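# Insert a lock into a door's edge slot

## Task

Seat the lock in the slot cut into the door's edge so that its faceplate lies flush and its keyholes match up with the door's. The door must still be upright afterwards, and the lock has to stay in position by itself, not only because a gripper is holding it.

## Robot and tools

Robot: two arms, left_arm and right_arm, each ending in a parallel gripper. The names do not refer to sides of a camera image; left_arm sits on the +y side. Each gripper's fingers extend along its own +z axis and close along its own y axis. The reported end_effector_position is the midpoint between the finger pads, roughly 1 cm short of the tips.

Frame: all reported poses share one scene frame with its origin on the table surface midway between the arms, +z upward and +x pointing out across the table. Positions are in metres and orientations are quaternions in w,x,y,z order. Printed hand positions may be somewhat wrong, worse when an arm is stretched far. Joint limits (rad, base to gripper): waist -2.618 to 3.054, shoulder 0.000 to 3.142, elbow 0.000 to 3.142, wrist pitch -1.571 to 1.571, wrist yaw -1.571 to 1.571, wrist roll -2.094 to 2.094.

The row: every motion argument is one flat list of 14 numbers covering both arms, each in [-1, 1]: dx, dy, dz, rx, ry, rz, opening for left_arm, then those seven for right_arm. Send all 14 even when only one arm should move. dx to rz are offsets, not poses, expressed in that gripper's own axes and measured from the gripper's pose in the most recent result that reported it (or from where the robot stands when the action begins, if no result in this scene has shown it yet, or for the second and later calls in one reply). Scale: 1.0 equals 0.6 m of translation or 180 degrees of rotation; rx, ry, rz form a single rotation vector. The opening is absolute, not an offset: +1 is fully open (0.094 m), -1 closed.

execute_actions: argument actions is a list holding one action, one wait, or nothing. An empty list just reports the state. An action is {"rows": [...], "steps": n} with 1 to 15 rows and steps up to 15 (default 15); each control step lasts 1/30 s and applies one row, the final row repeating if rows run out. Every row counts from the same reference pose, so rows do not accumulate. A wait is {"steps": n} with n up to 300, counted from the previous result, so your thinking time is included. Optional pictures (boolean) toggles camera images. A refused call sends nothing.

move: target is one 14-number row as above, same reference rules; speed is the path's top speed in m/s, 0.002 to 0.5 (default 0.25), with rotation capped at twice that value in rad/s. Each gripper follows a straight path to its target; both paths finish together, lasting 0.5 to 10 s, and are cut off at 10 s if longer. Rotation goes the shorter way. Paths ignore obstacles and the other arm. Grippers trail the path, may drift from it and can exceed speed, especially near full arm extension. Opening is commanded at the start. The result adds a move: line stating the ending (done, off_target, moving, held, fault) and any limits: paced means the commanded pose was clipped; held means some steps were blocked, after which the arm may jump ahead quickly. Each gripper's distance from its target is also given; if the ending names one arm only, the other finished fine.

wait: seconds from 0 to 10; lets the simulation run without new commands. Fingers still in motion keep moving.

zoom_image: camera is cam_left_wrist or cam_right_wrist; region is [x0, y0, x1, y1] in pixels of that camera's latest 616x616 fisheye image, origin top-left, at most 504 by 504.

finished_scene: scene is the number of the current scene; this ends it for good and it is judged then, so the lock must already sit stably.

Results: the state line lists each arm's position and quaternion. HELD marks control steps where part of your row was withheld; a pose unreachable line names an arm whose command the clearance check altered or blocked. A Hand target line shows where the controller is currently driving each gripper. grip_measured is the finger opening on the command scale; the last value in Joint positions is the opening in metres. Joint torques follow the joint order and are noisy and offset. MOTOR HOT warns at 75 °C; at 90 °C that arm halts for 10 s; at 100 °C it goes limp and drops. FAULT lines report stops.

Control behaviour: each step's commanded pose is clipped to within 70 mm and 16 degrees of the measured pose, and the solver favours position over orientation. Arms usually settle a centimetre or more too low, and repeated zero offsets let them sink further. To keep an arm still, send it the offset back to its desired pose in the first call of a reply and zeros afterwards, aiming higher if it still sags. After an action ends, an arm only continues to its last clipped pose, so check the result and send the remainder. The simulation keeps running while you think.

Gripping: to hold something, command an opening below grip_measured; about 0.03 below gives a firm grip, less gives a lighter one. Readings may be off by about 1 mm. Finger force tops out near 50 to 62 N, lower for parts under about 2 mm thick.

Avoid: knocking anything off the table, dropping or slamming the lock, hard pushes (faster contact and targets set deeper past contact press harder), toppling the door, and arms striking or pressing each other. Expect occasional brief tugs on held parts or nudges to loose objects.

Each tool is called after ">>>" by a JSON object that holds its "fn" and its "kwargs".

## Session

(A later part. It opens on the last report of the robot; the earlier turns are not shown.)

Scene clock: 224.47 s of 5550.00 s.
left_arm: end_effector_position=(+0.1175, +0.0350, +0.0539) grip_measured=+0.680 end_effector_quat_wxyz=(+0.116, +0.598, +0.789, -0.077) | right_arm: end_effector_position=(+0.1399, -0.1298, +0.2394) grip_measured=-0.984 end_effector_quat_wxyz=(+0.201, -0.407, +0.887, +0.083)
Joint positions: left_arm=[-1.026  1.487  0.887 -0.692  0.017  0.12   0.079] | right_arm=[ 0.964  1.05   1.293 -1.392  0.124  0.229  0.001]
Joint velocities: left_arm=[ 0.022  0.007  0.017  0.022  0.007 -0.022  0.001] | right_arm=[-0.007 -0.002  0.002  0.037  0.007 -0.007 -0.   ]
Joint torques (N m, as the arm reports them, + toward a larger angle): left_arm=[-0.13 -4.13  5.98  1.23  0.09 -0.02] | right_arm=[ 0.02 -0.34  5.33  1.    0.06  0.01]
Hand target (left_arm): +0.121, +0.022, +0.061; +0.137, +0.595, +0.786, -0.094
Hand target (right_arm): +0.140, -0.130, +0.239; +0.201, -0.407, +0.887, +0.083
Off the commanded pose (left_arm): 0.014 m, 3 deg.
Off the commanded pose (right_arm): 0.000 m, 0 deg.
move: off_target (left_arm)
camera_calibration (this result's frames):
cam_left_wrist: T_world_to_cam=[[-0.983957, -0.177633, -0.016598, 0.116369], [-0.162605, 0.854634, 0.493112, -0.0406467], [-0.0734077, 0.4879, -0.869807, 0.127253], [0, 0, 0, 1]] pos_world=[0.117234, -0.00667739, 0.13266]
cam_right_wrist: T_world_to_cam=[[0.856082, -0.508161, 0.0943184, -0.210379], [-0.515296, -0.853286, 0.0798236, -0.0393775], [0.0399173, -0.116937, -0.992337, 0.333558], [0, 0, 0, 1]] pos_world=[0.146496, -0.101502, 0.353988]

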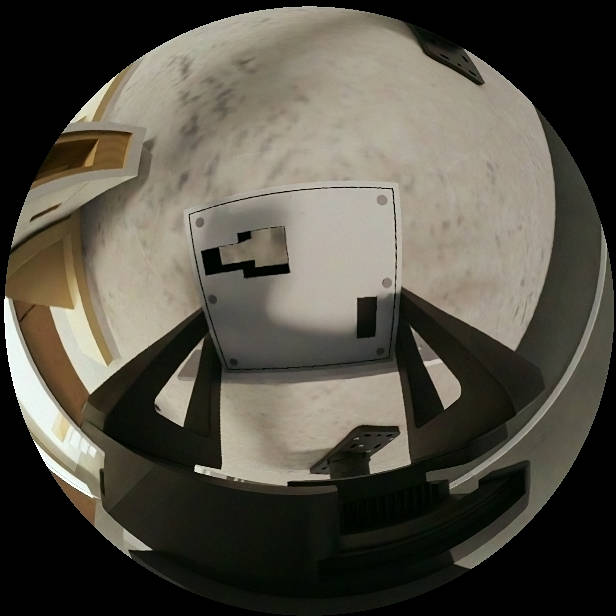

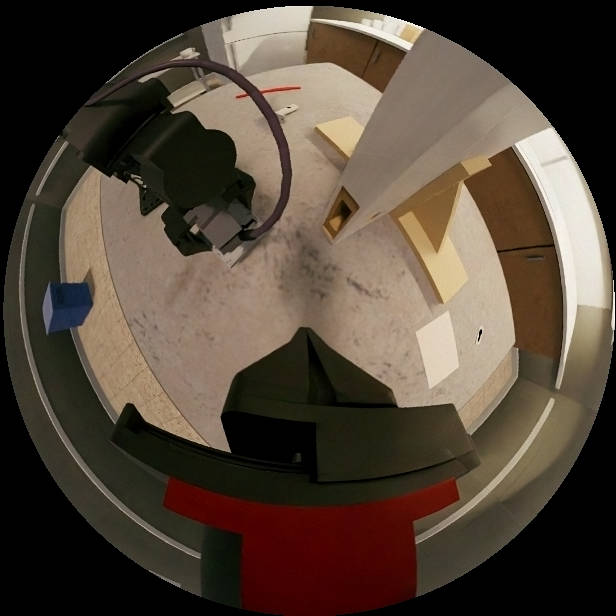

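>>> {"fn": "move", "kwargs": {"target": [0,0,0.062,0,-0.02,0,0.63,0,0,0,0,0,0,-1], "speed": 0.04}}

Scene clock: 230.47 s of 5550.00 s.
left_arm: end_effector_position=(+0.1169, +0.0360, +0.0150) grip_measured=+0.680 end_effector_quat_wxyz=(+0.123, +0.597, +0.788, -0.082) | right_arm: end_effector_position=(+0.1399, -0.1298, +0.2394) grip_measured=-0.984 end_effector_quat_wxyz=(+0.201, -0.407, +0.887, +0.083)
Joint positions: left_arm=[-1.026  1.543  0.762 -0.495  0.018  0.12   0.079] | right_arm=[ 0.964  1.05   1.293 -1.392  0.124  0.229  0.001]
Joint velocities: left_arm=[-0.007 -0.012  0.002  0.066 -0.081  0.095 -0.001] | right_arm=[-0.007 -0.002 -0.007 -0.022 -0.022  0.037  0.   ]
Joint torques (N m, as the arm reports them, + toward a larger angle): left_arm=[ 0.13 -3.74  5.35  1.28  0.11  0.01] | right_arm=[ 0.05 -0.35  5.33  1.    0.07  0.01]
Hand target (left_arm): +0.120, +0.025, +0.018; +0.140, +0.595, +0.786, -0.096
Hand target (right_arm): +0.140, -0.130, +0.239; +0.201, -0.407, +0.887, +0.083
Off the commanded pose (left_arm): 0.012 m, 3 deg.
Off the commanded pose (right_arm): 0.000 m, 0 deg.
After step 90, 1.63 s passed at rest.
move: off_target (left_arm)
camera_calibration (this result's frames):
cam_left_wrist: T_world_to_cam=[[-0.983916, -0.177599, -0.0191649, 0.115306], [-0.164989, 0.862414, 0.478561, -0.0222349], [-0.0684637, 0.474026, -0.877845, 0.0929825], [0, 0, 0, 1]] pos_world=[0.116148, -0.00442228, 0.0944749]
cam_right_wrist: T_world_to_cam=[[0.856082, -0.508161, 0.0943184, -0.210379], [-0.515296, -0.853286, 0.0798236, -0.0393775], [0.0399173, -0.116937, -0.992337, 0.333558], [0, 0, 0, 1]] pos_world=[0.146496, -0.101502, 0.353988]

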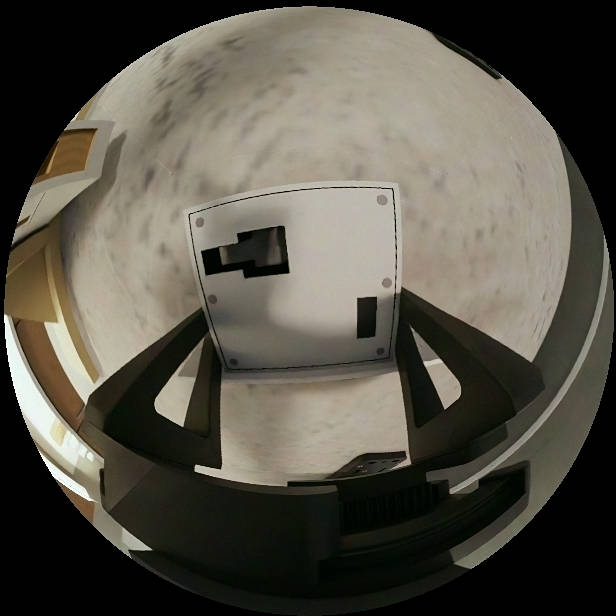

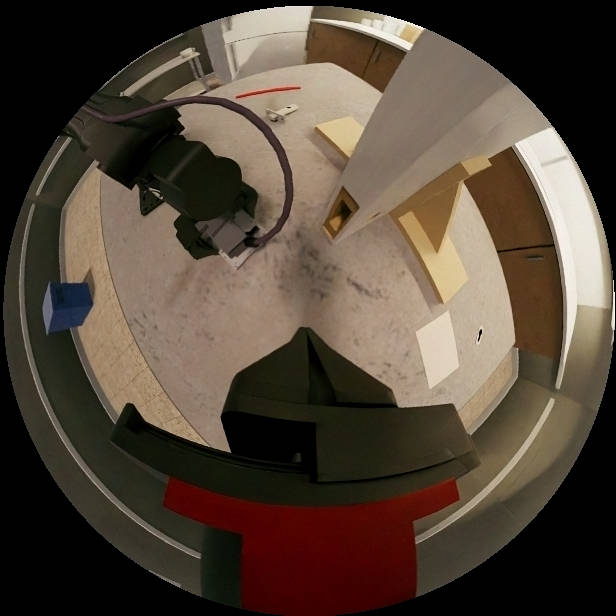

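>>> {"fn": "execute_actions", "kwargs": {"actions": [{"rows":[[0,0,0.004,0,0,0,0.63,0,0,0,0,0,0,-1],[0,0,0.004,0,0,0,0.63,0,0,0,0,0,0,-1],[0,0,0.004,0,0,0,0.63,0,0,0,0,0,0,-1],[0,0,0.004,0,0,0,0.63,0,0,0,0,0,0,-1],[0,0,0.004,0,0,0,0.63,0,0,0,0,0,0,-1],[0,0,0.004,0,0,0,0.63,0,0,0,0,0,0,-1],[0,0,0.002,0,0,0,0.95,0,0,0,0,0,0,-1]]}], "pictures": false}}

>>> {"fn": "move", "kwargs": {"target": [-0.005,0,-0.025,0,0.14,0,0.95,0,0,0,0,0,0,-1], "speed": 0.1}}

Scene clock: 240.60 s of 5550.00 s.
left_arm: end_effector_position=(+0.1164, +0.0368, +0.0134) grip_measured=+0.948 end_effector_quat_wxyz=(+0.120, +0.597, +0.789, -0.080) | right_arm: end_effector_position=(+0.1399, -0.1298, +0.2394) grip_measured=-0.984 end_effector_quat_wxyz=(+0.201, -0.407, +0.887, +0.083)
Joint positions: left_arm=[-1.026  1.548  0.762 -0.496  0.019  0.12   0.092] | right_arm=[ 0.964  1.05   1.293 -1.392  0.124  0.229  0.001]
Joint velocities: left_arm=[-0.027 -0.012  0.002 -0.007  0.022  0.037 -0.001] | right_arm=[ 0.007 -0.002  0.002  0.051  0.037 -0.022 -0.001]
Joint torques (N m, as the arm reports them, + toward a larger angle): left_arm=[ 0.05 -4.07  5.01  0.86  0.01  0.01] | right_arm=[ 0.04 -0.35  5.33  1.    0.06  0.01]
Hand target (left_arm): +0.117, +0.036, +0.014; +0.123, +0.597, +0.788, -0.082
Hand target (right_arm): +0.140, -0.130, +0.239; +0.201, -0.407, +0.887, +0.083
Off the commanded pose (left_arm): 0.001 m, 0 deg.
Off the commanded pose (right_arm): 0.000 m, 0 deg.
Steps of this call (steps 1 to 90: nothing new was sent; then 6.63 s passed at rest; steps 91 to 105: all 15 steps of this action). Readings (end_effector_position):
91: left_arm (+0.1169, +0.0361, +0.0146) | right_arm (+0.1399, -0.1298, +0.2394)
92: left_arm (+0.1168, +0.0364, +0.0141) | right_arm (+0.1399, -0.1298, +0.2394)
94: left_arm (+0.1165, +0.0368, +0.0134) | right_arm (+0.1399, -0.1298, +0.2394)
98: left_arm (+0.1164, +0.0368, +0.0134) | right_arm (+0.1399, -0.1298, +0.2394)
105: the state above

Scene clock: 243.57 s of 5550.00 s.
left_arm: end_effector_position=(+0.1146, +0.0456, +0.0243) grip_measured=+0.948 end_effector_quat_wxyz=(-0.060, +0.601, +0.796, +0.053) | right_arm: end_effector_position=(+0.1399, -0.1298, +0.2394) grip_measured=-0.984 end_effector_quat_wxyz=(+0.201, -0.407, +0.887, +0.083)
Joint positions: left_arm=[-1.048  1.876  1.225 -1.077 -0.027  0.095  0.092] | right_arm=[ 0.964  1.05   1.293 -1.392  0.124  0.229  0.001]
Joint velocities: left_arm=[ 0.002 -0.012  0.002 -0.066 -0.051 -0.022  0.   ] | right_arm=[ 0.007  0.007  0.007 -0.11  -0.066  0.022 -0.   ]
Joint torques (N m, as the arm reports them, + toward a larger angle): left_arm=[-0.76 -5.56  7.11 -0.22 -0.13 -0.06] | right_arm=[ 0.04 -0.34  5.35  1.01  0.07  0.01]
Hand target (left_arm): +0.116, +0.039, +0.029; -0.053, +0.603, +0.794, +0.055
Hand target (right_arm): +0.140, -0.130, +0.239; +0.201, -0.407, +0.887, +0.083
Off the commanded pose (left_arm): 0.009 m, 1 deg.
Off the commanded pose (right_arm): 0.000 m, 0 deg.
move: done
camera_calibration (this result's frames):
cam_left_wrist: T_world_to_cam=[[-0.981938, -0.186772, 0.0302475, 0.113914], [-0.0842621, 0.574817, 0.813932, -0.0396099], [-0.169406, 0.796682, -0.580172, 0.086116], [0, 0, 0, 1]] pos_world=[0.123108, -0.0245627, 0.0787563]
cam_right_wrist: T_world_to_cam=[[0.856082, -0.508161, 0.0943184, -0.210379], [-0.515296, -0.853286, 0.0798236, -0.0393775], [0.0399173, -0.116937, -0.992337, 0.333558], [0, 0, 0, 1]] pos_world=[0.146496, -0.101502, 0.353988]

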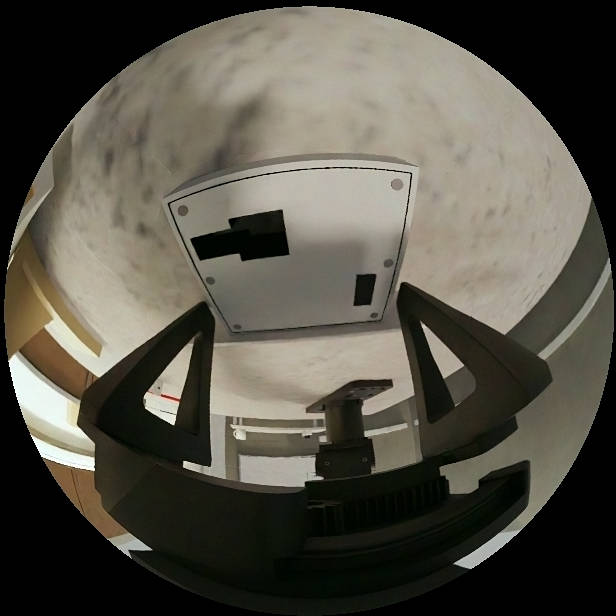

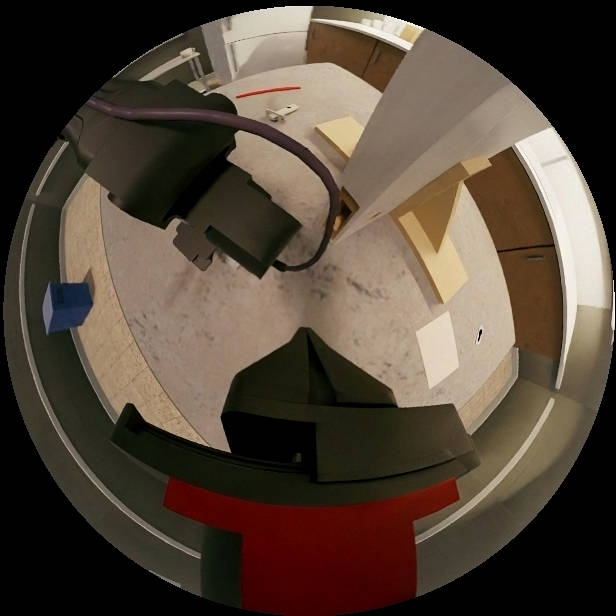

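>>> {"fn": "move", "kwargs": {"target": [-0.006,0,0.022,0,0,0,0.95,0,0,0,0,0,0,-1], "speed": 0.03}}

>>> {"fn": "execute_actions", "kwargs": {"actions": [{"rows":[[0,0,0,0,0,0,0.63,0,0,0,0,0,0,-1]]}]}}

Scene clock: 250.30 s of 5550.00 s.
left_arm: end_effector_position=(+0.1154, +0.0436, +0.0144) grip_measured=+0.948 end_effector_quat_wxyz=(-0.060, +0.601, +0.796, +0.052) | right_arm: end_effector_position=(+0.1399, -0.1298, +0.2394) grip_measured=-0.984 end_effector_quat_wxyz=(+0.201, -0.407, +0.887, +0.083)
Joint positions: left_arm=[-1.048  1.898  1.211 -1.041 -0.027  0.095  0.092] | right_arm=[ 0.964  1.05   1.293 -1.392  0.124  0.229  0.001]
Joint velocities: left_arm=[-0.012  0.007 -0.012 -0.007 -0.095 -0.037 -0.001] | right_arm=[ 0.007 -0.002  0.002 -0.022  0.007 -0.007 -0.   ]
Joint torques (N m, as the arm reports them, + toward a larger angle): left_arm=[-0.07 -5.82  3.95  0.03  0.01  0.01] | right_arm=[ 0.03 -0.36  5.33  1.01  0.06  0.01]
Hand target (left_arm): +0.115, +0.044, +0.011; -0.060, +0.601, +0.796, +0.053
Hand target (right_arm): +0.140, -0.130, +0.239; +0.201, -0.407, +0.887, +0.083
Off the commanded pose (left_arm): 0.004 m, 0 deg.
Off the commanded pose (right_arm): 0.000 m, 0 deg.
After step 90, 2.90 s passed at rest.
move: done
camera_calibration (this result's frames):
cam_left_wrist: T_world_to_cam=[[-0.98195, -0.186739, 0.0300348, 0.114612], [-0.0846031, 0.575684, 0.813284, -0.0302659], [-0.169163, 0.796063, -0.581091, 0.0820226], [0, 0, 0, 1]] pos_world=[0.123858, -0.026469, 0.0688351]
cam_right_wrist: T_world_to_cam=[[0.856082, -0.508161, 0.0943184, -0.210379], [-0.515296, -0.853286, 0.0798236, -0.0393775], [0.0399173, -0.116937, -0.992337, 0.333558], [0, 0, 0, 1]] pos_world=[0.146496, -0.101502, 0.353988]

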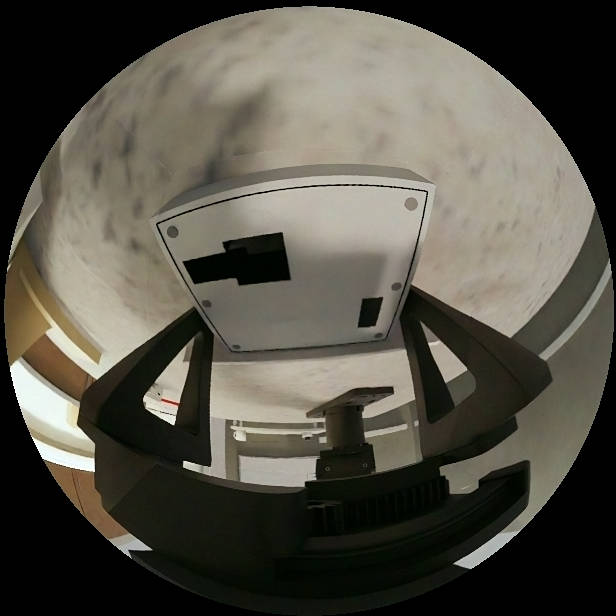

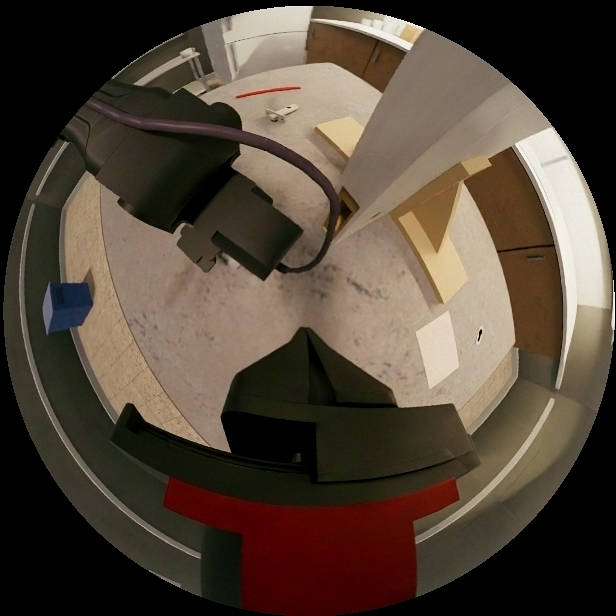

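Scene clock: 250.80 s of 5550.00 s.
left_arm: end_effector_position=(+0.1151, +0.0435, +0.0143) grip_measured=+0.676 end_effector_quat_wxyz=(-0.060, +0.601, +0.796, +0.052) | right_arm: end_effector_position=(+0.1399, -0.1298, +0.2394) grip_measured=-0.984 end_effector_quat_wxyz=(+0.201, -0.407, +0.887, +0.083)
Joint positions: left_arm=[-1.048  1.898  1.211 -1.041 -0.025  0.095  0.079] | right_arm=[ 0.964  1.05   1.293 -1.392  0.124  0.229  0.001]
Joint velocities: left_arm=[-0.002 -0.002 -0.002 -0.066 -0.022  0.007  0.   ] | right_arm=[-0.007 -0.007 -0.002  0.007 -0.022 -0.095  0.   ]
Joint torques (N m, as the arm reports them, + toward a larger angle): left_arm=[-0.06 -6.28  4.72 -0.11 -0.02  0.02] | right_arm=[ 0.03 -0.33  5.36  1.01  0.06  0.01]
Hand target (left_arm): +0.115, +0.044, +0.014; -0.060, +0.601, +0.796, +0.052
Hand target (right_arm): +0.140, -0.130, +0.239; +0.201, -0.407, +0.887, +0.083
Off the commanded pose (left_arm): 0.000 m, 0 deg.
Off the commanded pose (right_arm): 0.000 m, 0 deg.
Steps of this call (steps 1 to 15: all 15 steps of this action). Readings (end_effector_position):
1: left_arm (+0.1154, +0.0436, +0.0144) | right_arm (+0.1399, -0.1298, +0.2394)
2: left_arm (+0.1151, +0.0435, +0.0143) | right_arm (+0.1399, -0.1298, +0.2394)
4: left_arm (+0.1151, +0.0435, +0.0143) | right_arm (+0.1399, -0.1298, +0.2394)
8: left_arm (+0.1151, +0.0435, +0.0143) | right_arm (+0.1399, -0.1298, +0.2394)
15: the state above
camera_calibration (this result's frames):
cam_left_wrist: T_world_to_cam=[[-0.98184, -0.18701, 0.0318851, 0.114251], [-0.083349, 0.57622, 0.813034, -0.0303787], [-0.170419, 0.795612, -0.581343, 0.0822298], [0, 0, 0, 1]] pos_world=[0.123658, -0.026552, 0.0688598]
cam_right_wrist: T_world_to_cam=[[0.856082, -0.508161, 0.0943184, -0.210379], [-0.515296, -0.853286, 0.0798236, -0.0393775], [0.0399173, -0.116937, -0.992337, 0.333558], [0, 0, 0, 1]] pos_world=[0.146496, -0.101502, 0.353988]

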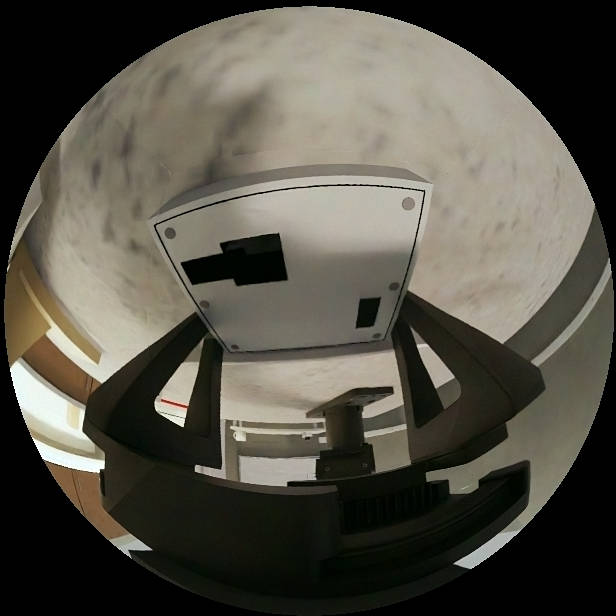

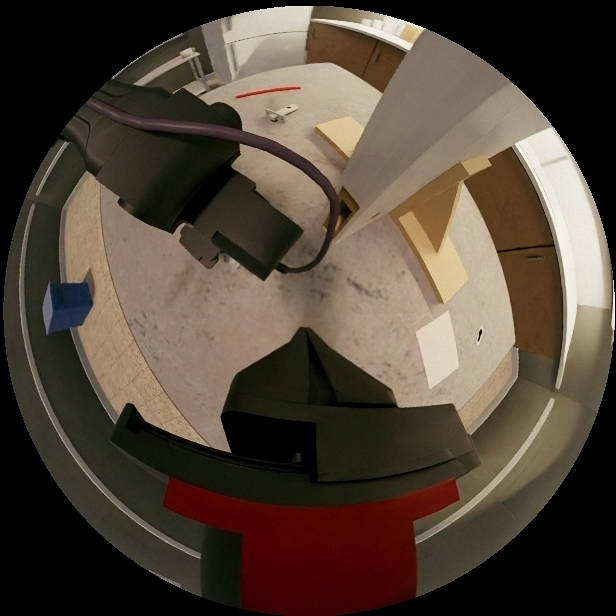

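>>> {"fn": "move", "kwargs": {"target": [0,0,-0.22,0,-0.025,0,0.63,0,0,0,0,0,0,-1], "speed": 0.15}}

>>> {"fn": "move", "kwargs": {"target": [-0.148,0.032,-0.057,0.454,-0.362,-0.299,0.63,0,0,0,0,0,0,-1]}}

Scene clock: 263.77 s of 5550.00 s.
left_arm: end_effector_position=(+0.1206, +0.0296, +0.1221) grip_measured=+0.676 end_effector_quat_wxyz=(-0.053, +0.601, +0.796, +0.047) | right_arm: end_effector_position=(+0.1399, -0.1298, +0.2394) grip_measured=-0.984 end_effector_quat_wxyz=(+0.201, -0.407, +0.887, +0.083)
Joint positions: left_arm=[-1.048  1.843  1.584 -1.451 -0.025  0.095  0.079] | right_arm=[ 0.964  1.05   1.293 -1.392  0.124  0.229  0.001]
Joint velocities: left_arm=[ 0.007 -0.002 -0.017 -0.022  0.022 -0.066 -0.001] | right_arm=[-0.002  0.007 -0.002 -0.007 -0.037 -0.022 -0.002]
Joint torques (N m, as the arm reports them, + toward a larger angle): left_arm=[ 0.07 -9.2   8.1  -0.31  0.06  0.02] | right_arm=[ 0.02 -0.34  5.34  1.    0.06  0.01]
Hand target (left_arm): +0.121, +0.026, +0.144; -0.029, +0.602, +0.798, +0.028
Hand target (right_arm): +0.140, -0.130, +0.239; +0.201, -0.407, +0.887, +0.083
Off the commanded pose (left_arm): 0.024 m, 4 deg.
Off the commanded pose (right_arm): 0.000 m, 0 deg.
After step 90, 8.43 s passed at rest.
move: off_target (left_arm)
camera_calibration (this result's frames):
cam_left_wrist: T_world_to_cam=[[-0.982027, -0.186537, 0.0287655, 0.113984], [-0.0883178, 0.588843, 0.803408, -0.10808], [-0.166803, 0.786427, -0.594734, 0.158341], [0, 0, 0, 1]] pos_world=[0.128801, -0.0396192, 0.177724]
cam_right_wrist: T_world_to_cam=[[0.856082, -0.508161, 0.0943184, -0.210379], [-0.515296, -0.853286, 0.0798236, -0.0393775], [0.0399173, -0.116937, -0.992337, 0.333558], [0, 0, 0, 1]] pos_world=[0.146496, -0.101502, 0.353988]

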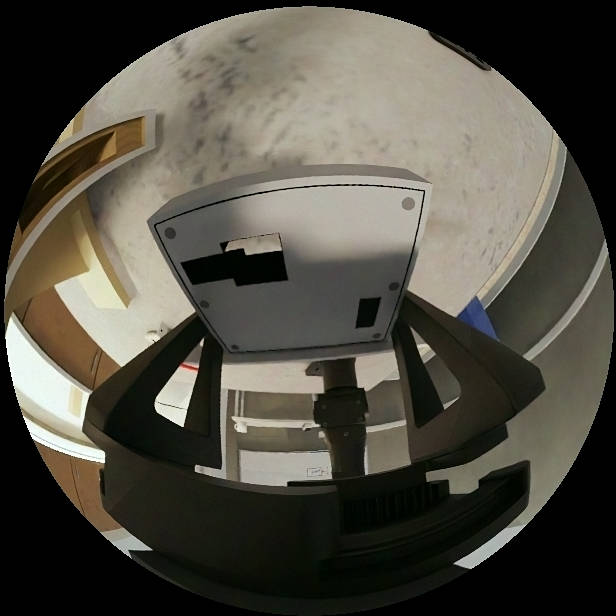

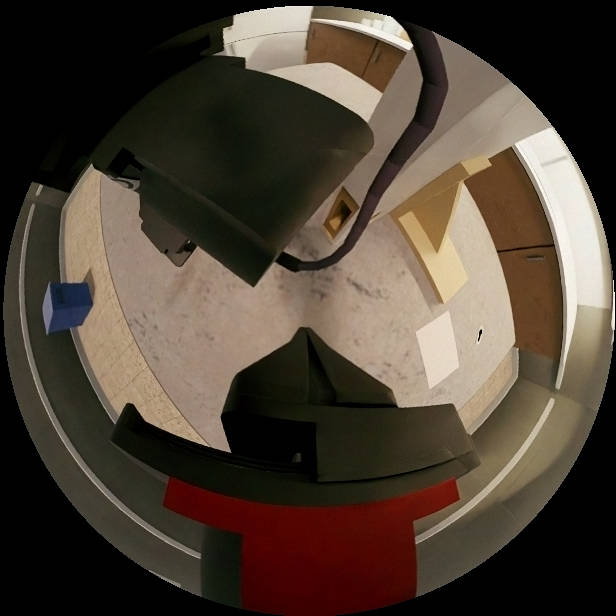

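Scene clock: 268.80 s of 5550.00 s.
left_arm: end_effector_position=(+0.1661, -0.0532, +0.1145) grip_measured=+0.677 end_effector_quat_wxyz=(-0.025, -0.052, +0.732, -0.679) | right_arm: end_effector_position=(+0.1399, -0.1298, +0.2394) grip_measured=-0.984 end_effector_quat_wxyz=(+0.201, -0.407, +0.887, +0.083)
Joint positions: left_arm=[-0.735  1.848  0.379  1.372  0.652 -1.619  0.079] | right_arm=[ 0.964  1.05   1.293 -1.392  0.124  0.229  0.001]
Joint velocities: left_arm=[-0.017 -0.007  0.007  0.037  0.037  0.007 -0.001] | right_arm=[-0.002 -0.002  0.007 -0.037 -0.037 -0.022 -0.001]
Joint torques (N m, as the arm reports them, + toward a larger angle): left_arm=[-0.81 -4.97  3.81  3.01 -0.05  0.01] | right_arm=[ 0.03 -0.33  5.34  1.    0.06  0.01]
Hand target (left_arm): +0.165, -0.057, +0.141; -0.001, -0.023, +0.700, -0.714
Hand target (right_arm): +0.140, -0.130, +0.239; +0.201, -0.407, +0.887, +0.083
Off the commanded pose (left_arm): 0.029 m, 8 deg.
Off the commanded pose (right_arm): 0.000 m, 0 deg.
move: off_target (left_arm)
camera_calibration (this result's frames):
cam_left_wrist: T_world_to_cam=[[0.0148996, -0.049164, 0.99868, -0.125833], [-0.726399, 0.685825, 0.0445998, 0.1488], [-0.687112, -0.726104, -0.0254941, 0.167266], [0, 0, 0, 1]] pos_world=[0.224893, 0.013215, 0.123295]
cam_right_wrist: T_world_to_cam=[[0.856082, -0.508161, 0.0943184, -0.210379], [-0.515296, -0.853286, 0.0798236, -0.0393775], [0.0399173, -0.116937, -0.992337, 0.333558], [0, 0, 0, 1]] pos_world=[0.146496, -0.101502, 0.353988]

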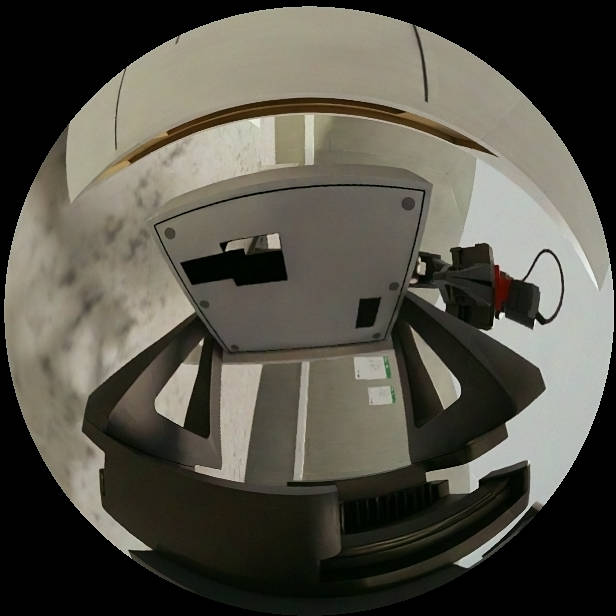

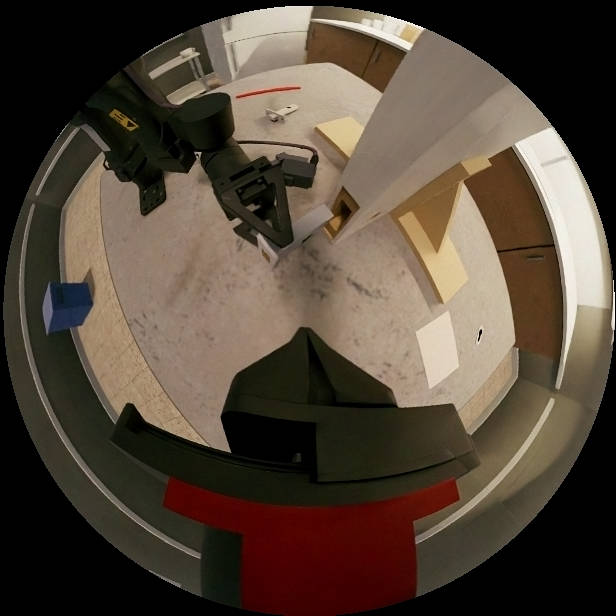

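>>> {"fn": "move", "kwargs": {"target": [-0.01,-0.033,0,0.052,0,0.058,0.63,-0.055,0.047,0.012,0,0,0,-1], "speed": 0.06}}

>>> {"fn": "zoom_image", "kwargs": {"camera": "cam_right_wrist", "region": [240,170,410,320]}}

Scene clock: 279.17 s of 5550.00 s.
left_arm: end_effector_position=(+0.1691, -0.0520, +0.1004) grip_measured=+0.677 end_effector_quat_wxyz=(+0.003, -0.023, +0.734, -0.679) | right_arm: end_effector_position=(+0.1367, -0.0954, +0.2359) grip_measured=-0.984 end_effector_quat_wxyz=(+0.185, -0.412, +0.889, +0.073)
Joint positions: left_arm=[-0.723  1.935  0.379  1.456  0.662 -1.537  0.079] | right_arm=[ 1.059  1.187  1.364 -1.376  0.152  0.314  0.001]
Joint velocities: left_arm=[ 0.002 -0.007 -0.012  0.007  0.022 -0.051 -0.   ] | right_arm=[ 0.007 -0.007 -0.002 -0.022  0.007 -0.022 -0.001]
Joint torques (N m, as the arm reports them, + toward a larger angle): left_arm=[ 0.95 -5.87  4.17  3.01  0.2   0.17] | right_arm=[ 0.88 -0.53  8.68  1.07  0.19  0.13]
Hand target (left_arm): +0.173, -0.054, +0.133; +0.038, +0.015, +0.697, -0.716
Hand target (right_arm): +0.140, -0.087, +0.247; +0.202, -0.407, +0.887, +0.083
Off the commanded pose (left_arm): 0.034 m, 11 deg.
Off the commanded pose (right_arm): 0.014 m, 2 deg.
joint sent to its limit (left arm) — the command would take joint 4 (wrist pitch) past its upper limit, so that joint was sent only as far as its limit.
After step 90, 5.10 s passed at rest.
move: off_target (left_arm, right_arm)
camera_calibration (this result's frames):
cam_left_wrist: T_world_to_cam=[[-0.0647185, -0.0530186, 0.996494, -0.0982811], [-0.72474, 0.688944, -0.0104138, 0.156177], [-0.685976, -0.722873, -0.0830121, 0.175611], [0, 0, 0, 1]] pos_world=[0.227292, 0.0141371, 0.114141]
cam_right_wrist: T_world_to_cam=[[0.860864, -0.50045, 0.0919942, -0.189224], [-0.508486, -0.85279, 0.119124, -0.0214824], [0.018836, -0.149328, -0.988608, 0.333171], [0, 0, 0, 1]] pos_world=[0.145697, -0.0632654, 0.349342]

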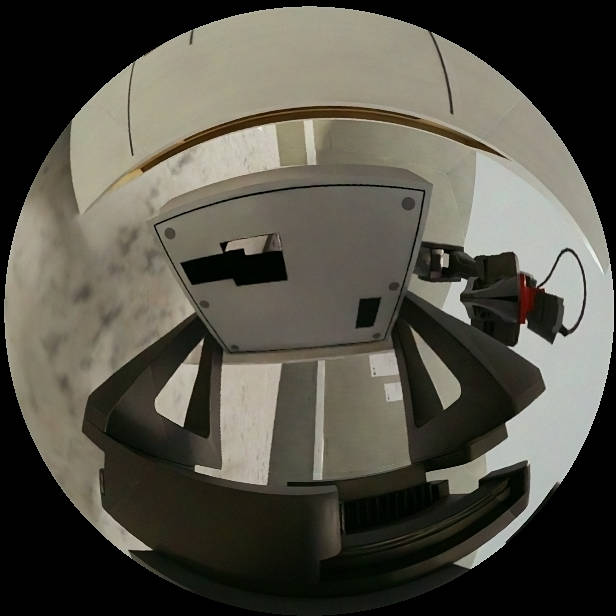

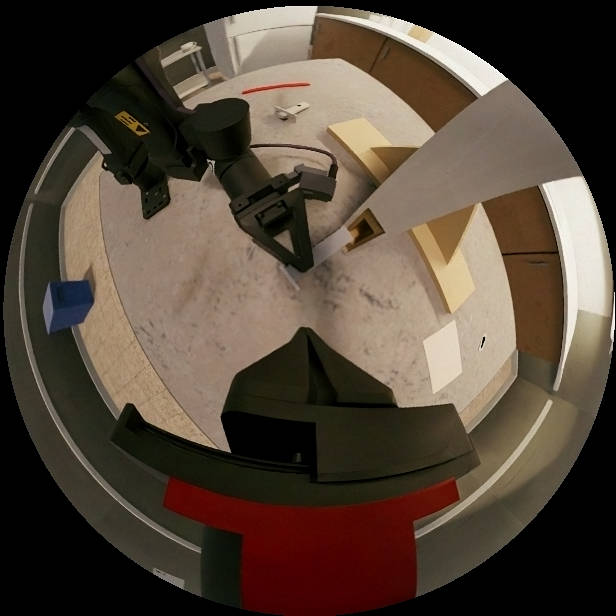

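Region (240, 170, 410, 320) of cam_right_wrist's 616x616 image, scaled by 2.965, with more detail than that image has; it fills the top 445 rows of this view, and the rest is white.

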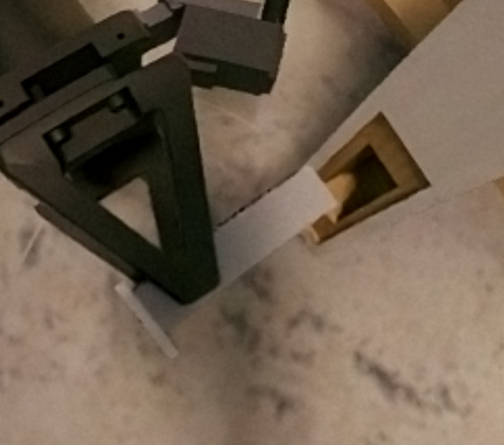

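>>> {"fn": "move", "kwargs": {"target": [0,0.05,0.012,0.05,0,0.02,0.63,0,0,0,0,0,0,-1], "speed": 0.03}}

Scene clock: 299.57 s of 5550.00 s.
left_arm: end_effector_position=(+0.1634, -0.0528, +0.0692) grip_measured=+0.677 end_effector_quat_wxyz=(-0.002, -0.000, +0.744, -0.669) | right_arm: end_effector_position=(+0.1368, -0.0954, +0.2359) grip_measured=-0.984 end_effector_quat_wxyz=(+0.185, -0.411, +0.890, +0.073)
Joint positions: left_arm=[-0.723  2.086  0.392  1.555  0.697 -1.485  0.079] | right_arm=[ 1.059  1.187  1.364 -1.376  0.153  0.316  0.001]
Joint velocities: left_arm=[-0.007 -0.007 -0.012 -0.095 -0.007 -0.037  0.   ] | right_arm=[ 0.007 -0.002 -0.012 -0.007 -0.037  0.007 -0.001]
Joint torques (N m, as the arm reports them, + toward a larger angle): left_arm=[ 0.4  -3.94  4.29  1.86  0.08  0.27] | right_arm=[ 0.03 -1.35  5.43  0.92  0.07 -0.01]
Hand target (left_arm): +0.169, -0.057, +0.070; +0.011, +0.012, +0.740, -0.672
Hand target (right_arm): +0.137, -0.095, +0.236; +0.185, -0.412, +0.889, +0.073
Off the commanded pose (left_arm): 0.007 m, 11 deg.
Off the commanded pose (right_arm): 0.000 m, 0 deg.
joint sent to its limit (left arm) — the command would take joint 4 (wrist pitch) past its upper limit, so that joint was sent only as far as its limit.
After step 90, 14.37 s passed at rest.
move: off_target (left_arm)
camera_calibration (this result's frames):
cam_left_wrist: T_world_to_cam=[[-0.0908848, -0.0782533, 0.992782, -0.06444], [-0.696343, 0.717673, -0.00717852, 0.1489], [-0.711931, -0.691969, -0.119717, 0.176911], [0, 0, 0, 1]] pos_world=[0.223777, 0.0105132, 0.086223]
cam_right_wrist: T_world_to_cam=[[0.859999, -0.501912, 0.092117, -0.189409], [-0.509948, -0.851953, 0.11887, -0.0211284], [0.0188173, -0.149203, -0.988628, 0.333199], [0, 0, 0, 1]] pos_world=[0.145848, -0.0633529, 0.349369]

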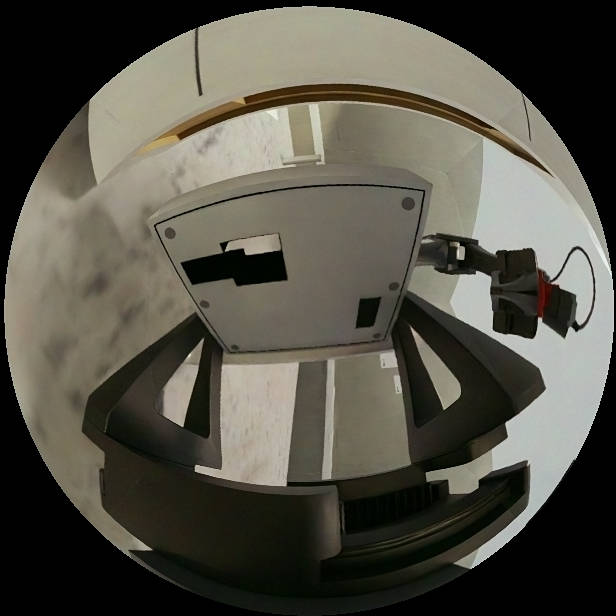

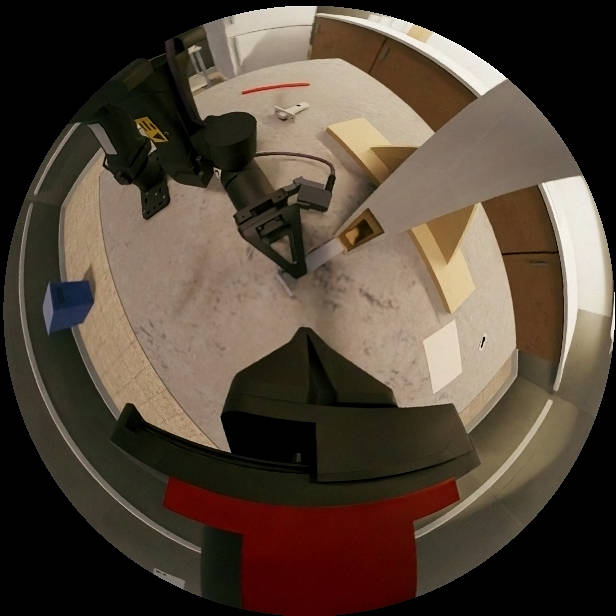

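>>> {"fn": "move", "kwargs": {"target": [-0.028,-0.112,0.01,0.07,0,0.02,0.63,0,0,0,0,0,0,-1], "speed": 0.03}}

>>> {"fn": "zoom_image", "kwargs": {"camera": "cam_right_wrist", "region": [240,170,410,320]}}

Scene clock: 309.80 s of 5550.00 s.
left_arm: end_effector_position=(+0.1697, -0.0587, +0.0898) grip_measured=+0.677 end_effector_quat_wxyz=(-0.023, -0.014, +0.735, -0.678) | right_arm: end_effector_position=(+0.1368, -0.0954, +0.2359) grip_measured=-0.984 end_effector_quat_wxyz=(+0.185, -0.411, +0.890, +0.073)
Joint positions: left_arm=[-0.712  2.012  0.426  1.48   0.723 -1.555  0.079] | right_arm=[ 1.059  1.187  1.364 -1.376  0.153  0.316  0.001]
Joint velocities: left_arm=[-0.012 -0.002  0.002 -0.037 -0.037 -0.051  0.001] | right_arm=[-0.002  0.002 -0.007 -0.037  0.051  0.022 -0.   ]
Joint torques (N m, as the arm reports them, + toward a larger angle): left_arm=[ 0.89 -8.62  5.58  2.7   0.19  0.04] | right_arm=[ 0.04 -1.36  5.43  0.92  0.08  0.01]
Hand target (left_arm): +0.177, -0.064, +0.135; +0.014, +0.027, +0.690, -0.723
Hand target (right_arm): +0.137, -0.095, +0.236; +0.185, -0.411, +0.890, +0.073
Off the commanded pose (left_arm): 0.047 m, 13 deg.
Off the commanded pose (right_arm): 0.000 m, 0 deg.
joint sent to its limit (left arm) — the command would take joint 4 (wrist pitch) past its upper limit, so that joint was sent only as far as its limit.
After step 90, 3.20 s passed at rest.
move: off_target (left_arm)
camera_calibration (this result's frames):
cam_left_wrist: T_world_to_cam=[[-0.0407284, -0.0517771, 0.997828, -0.092106], [-0.690921, 0.72287, 0.00930827, 0.155568], [-0.721782, -0.689041, -0.0652152, 0.176738], [0, 0, 0, 1]] pos_world=[0.2313, 0.00455573, 0.101984]
cam_right_wrist: T_world_to_cam=[[0.859999, -0.501912, 0.092117, -0.189409], [-0.509948, -0.851953, 0.11887, -0.0211284], [0.0188173, -0.149203, -0.988628, 0.333199], [0, 0, 0, 1]] pos_world=[0.145848, -0.0633529, 0.349369]

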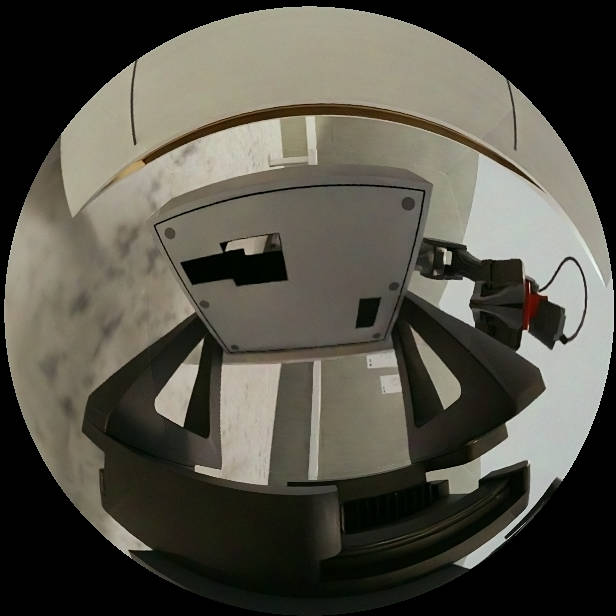

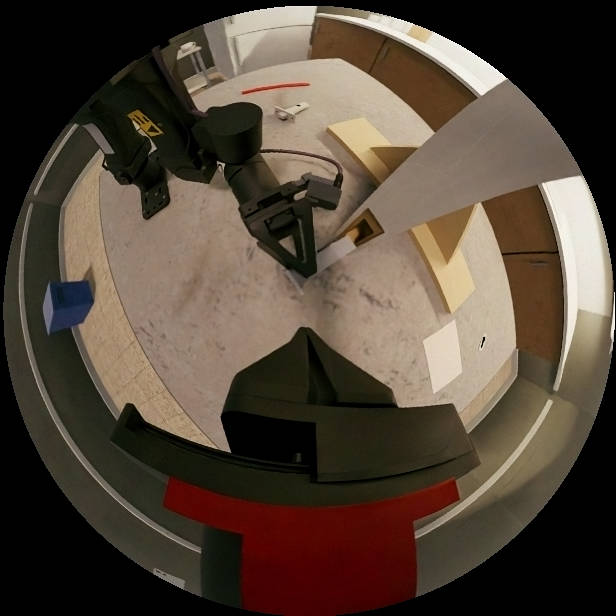

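Region (240, 170, 410, 320) of cam_right_wrist's 616x616 image, scaled by 2.965, with more detail than that image has; it fills the top 445 rows of this view, and the rest is white.

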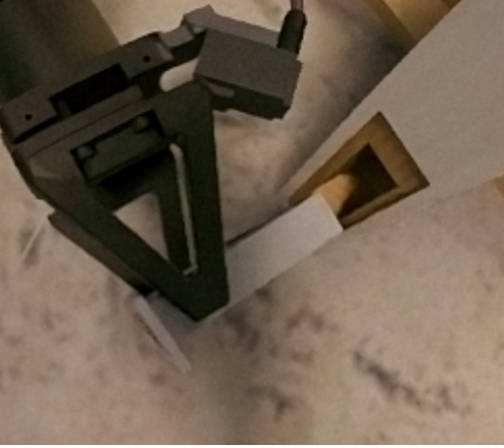

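>>> {"fn": "move", "kwargs": {"target": [-0.022,-0.103,-0.003,0.06,-0.022,0.04,0.63,0,0,0,0,0,0,-1], "speed": 0.04}}

>>> {"fn": "zoom_image", "kwargs": {"camera": "cam_right_wrist", "region": [240,170,410,320]}}

Scene clock: 321.00 s of 5550.00 s.
left_arm: end_effector_position=(+0.1791, -0.0592, +0.1053) grip_measured=+0.677 end_effector_quat_wxyz=(-0.003, -0.030, +0.726, -0.687) | right_arm: end_effector_position=(+0.1368, -0.0954, +0.2359) grip_measured=-0.984 end_effector_quat_wxyz=(+0.185, -0.411, +0.890, +0.073)
Joint positions: left_arm=[-0.712  1.958  0.426  1.46   0.673 -1.571  0.079] | right_arm=[ 1.059  1.187  1.364 -1.376  0.153  0.316  0.001]
Joint velocities: left_arm=[-0.007  0.007  0.002 -0.051 -0.007 -0.081  0.   ] | right_arm=[-0.007 -0.007 -0.002 -0.037  0.022  0.037 -0.001]
Joint torques (N m, as the arm reports them, + toward a larger angle): left_arm=[ 0.21 -8.46  4.25  2.96 -0.1   0.1 ] | right_arm=[ 0.03 -1.35  5.44  0.92  0.07  0.01]
Hand target (left_arm): +0.184, -0.061, +0.150; +0.042, +0.007, +0.680, -0.732
Hand target (right_arm): +0.137, -0.095, +0.236; +0.185, -0.411, +0.890, +0.073
Off the commanded pose (left_arm): 0.046 m, 12 deg.
Off the commanded pose (right_arm): 0.000 m, 0 deg.
joint sent to its limit (left arm) — the command would take joint 4 (wrist pitch) past its upper limit, so that joint was sent only as far as its limit.
After step 90, 5.00 s passed at rest.
move: off_target (left_arm)
camera_calibration (this result's frames):
cam_left_wrist: T_world_to_cam=[[-0.048156, -0.0311242, 0.998355, -0.10479], [-0.727023, 0.686477, -0.013667, 0.169022], [-0.684922, -0.726486, -0.055686, 0.174453], [0, 0, 0, 1]] pos_world=[0.237323, 0.00744623, 0.116643]
cam_right_wrist: T_world_to_cam=[[0.859999, -0.501912, 0.092117, -0.189409], [-0.509948, -0.851953, 0.11887, -0.0211284], [0.0188173, -0.149203, -0.988628, 0.333199], [0, 0, 0, 1]] pos_world=[0.145848, -0.0633529, 0.349369]

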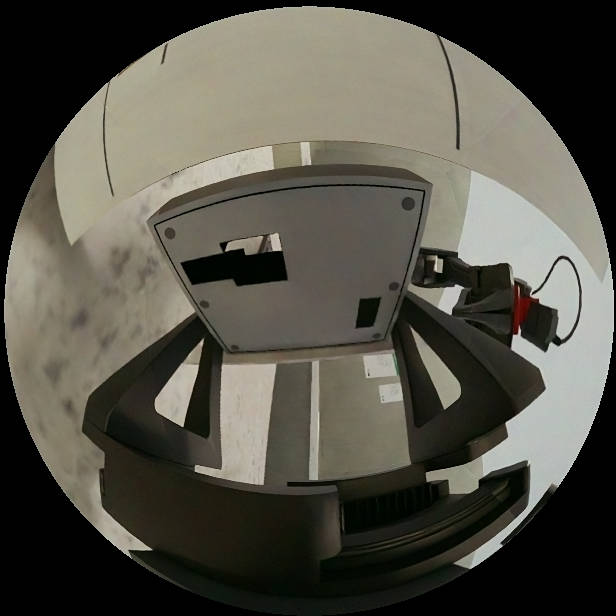

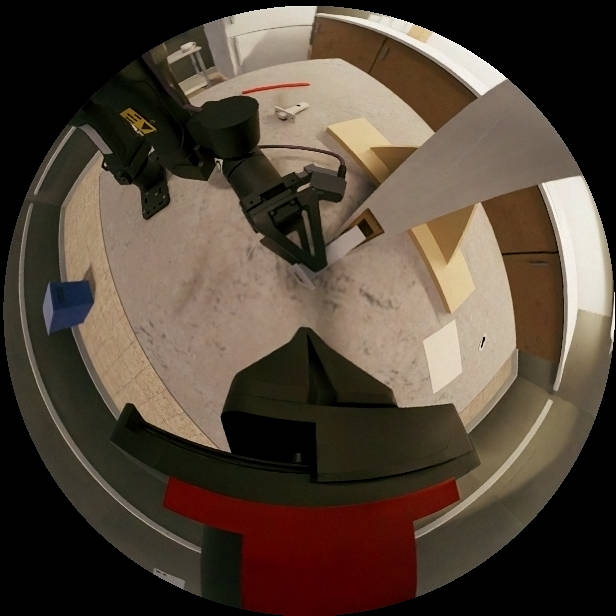

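Region (240, 170, 410, 320) of cam_right_wrist's 616x616 image, scaled by 2.965, with more detail than that image has; it fills the top 445 rows of this view, and the rest is white.

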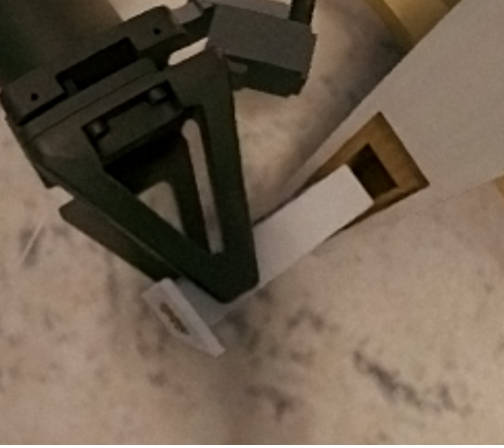

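>>> {"fn": "execute_actions", "kwargs": {"actions": [{"rows":[[-0.008,-0.07,0.002,0.045,0,0.035,0.63,0,0,0,0,0,0,-1],[-0.009,-0.067,0.003,0.045,0,0.042,0.63,0,0,0,0,0,0,-1],[-0.01,-0.064,0.004,0.045,0,0.05,0.63,0,0,0,0,0,0,-1],[-0.011,-0.06,0.006,0.045,0,0.058,0.63,0,0,0,0,0,0,-1],[-0.012,-0.055,0.007,0.045,0,0.065,0.63,0,0,0,0,0,0,-1]]}]}}

>>> {"fn": "zoom_image", "kwargs": {"camera": "cam_right_wrist", "region": [240,170,410,320]}}

Scene clock: 341.43 s of 5550.00 s.
left_arm: end_effector_position=(+0.1778, -0.0592, +0.1054) grip_measured=+0.677 end_effector_quat_wxyz=(+0.027, +0.007, +0.727, -0.686) | right_arm: end_effector_position=(+0.1368, -0.0954, +0.2359) grip_measured=-0.984 end_effector_quat_wxyz=(+0.185, -0.411, +0.890, +0.073)
Joint positions: left_arm=[-0.712  1.958  0.426  1.46   0.68  -1.477  0.079] | right_arm=[ 1.059  1.187  1.364 -1.376  0.153  0.316  0.001]
Joint velocities: left_arm=[ 0.007 -0.017 -0.012  0.037  0.037  0.066 -0.   ] | right_arm=[ 0.002  0.002 -0.012 -0.037 -0.037 -0.022 -0.   ]
Joint torques (N m, as the arm reports them, + toward a larger angle): left_arm=[ 1.15 -5.25  5.82  2.94  0.21  0.12] | right_arm=[ 0.02 -1.36  5.45  0.93  0.08  0.01]
Hand target (left_arm): +0.186, -0.063, +0.137; +0.067, +0.045, +0.687, -0.722
Hand target (right_arm): +0.137, -0.095, +0.236; +0.185, -0.411, +0.890, +0.073
Off the commanded pose (left_arm): 0.034 m, 10 deg.
Off the commanded pose (right_arm): 0.000 m, 0 deg.
joint sent to its limit (left arm) — the command would take joint 4 (wrist pitch) past its upper limit, so that joint was sent only as far as its limit.
Steps of this call (steps 1 to 90: nothing new was sent; then 16.93 s passed at rest; steps 91 to 105: all 15 steps of this action). Readings (end_effector_position):
91: left_arm (+0.1793, -0.0592, +0.1053) | right_arm (+0.1368, -0.0954, +0.2359)
92: left_arm (+0.1793, -0.0592, +0.1053) | right_arm (+0.1368, -0.0954, +0.2359)
94: left_arm (+0.1793, -0.0592, +0.1053) | right_arm (+0.1368, -0.0954, +0.2359)
98: left_arm (+0.1789, -0.0592, +0.1054) | right_arm (+0.1368, -0.0954, +0.2359)
105: the state above
camera_calibration (this result's frames):
cam_left_wrist: T_world_to_cam=[[-0.1413, -0.032719, 0.989426, -0.0875012], [-0.714051, 0.695626, -0.0789702, 0.173235], [-0.685686, -0.717659, -0.121655, 0.181151], [0, 0, 0, 1]] pos_world=[0.235547, 0.00663483, 0.122294]
cam_right_wrist: T_world_to_cam=[[0.859999, -0.501912, 0.092117, -0.189409], [-0.509948, -0.851953, 0.11887, -0.0211284], [0.0188173, -0.149203, -0.988628, 0.333199], [0, 0, 0, 1]] pos_world=[0.145848, -0.0633529, 0.349369]

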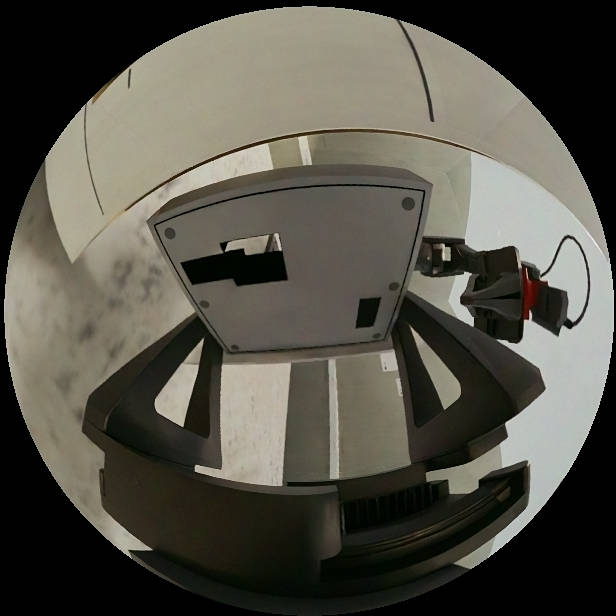

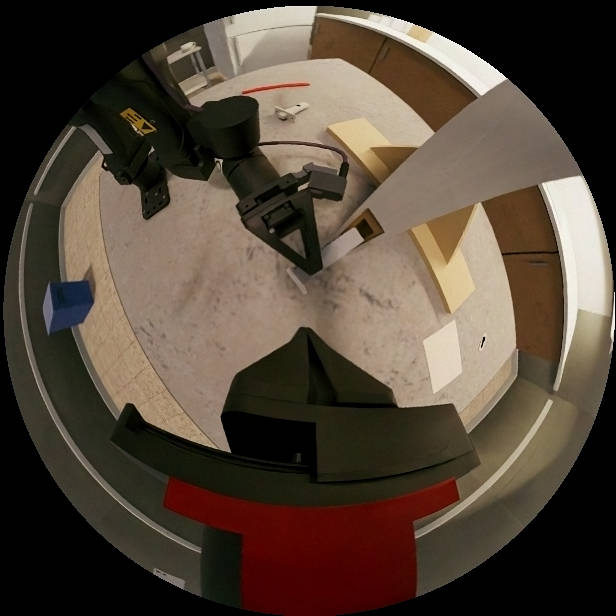

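Region (240, 170, 410, 320) of cam_right_wrist's 616x616 image, scaled by 2.965, with more detail than that image has; it fills the top 445 rows of this view, and the rest is white.

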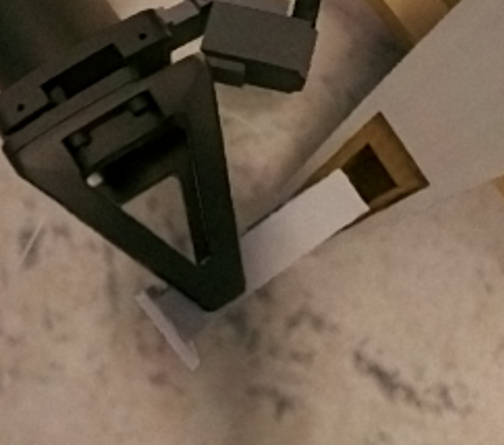

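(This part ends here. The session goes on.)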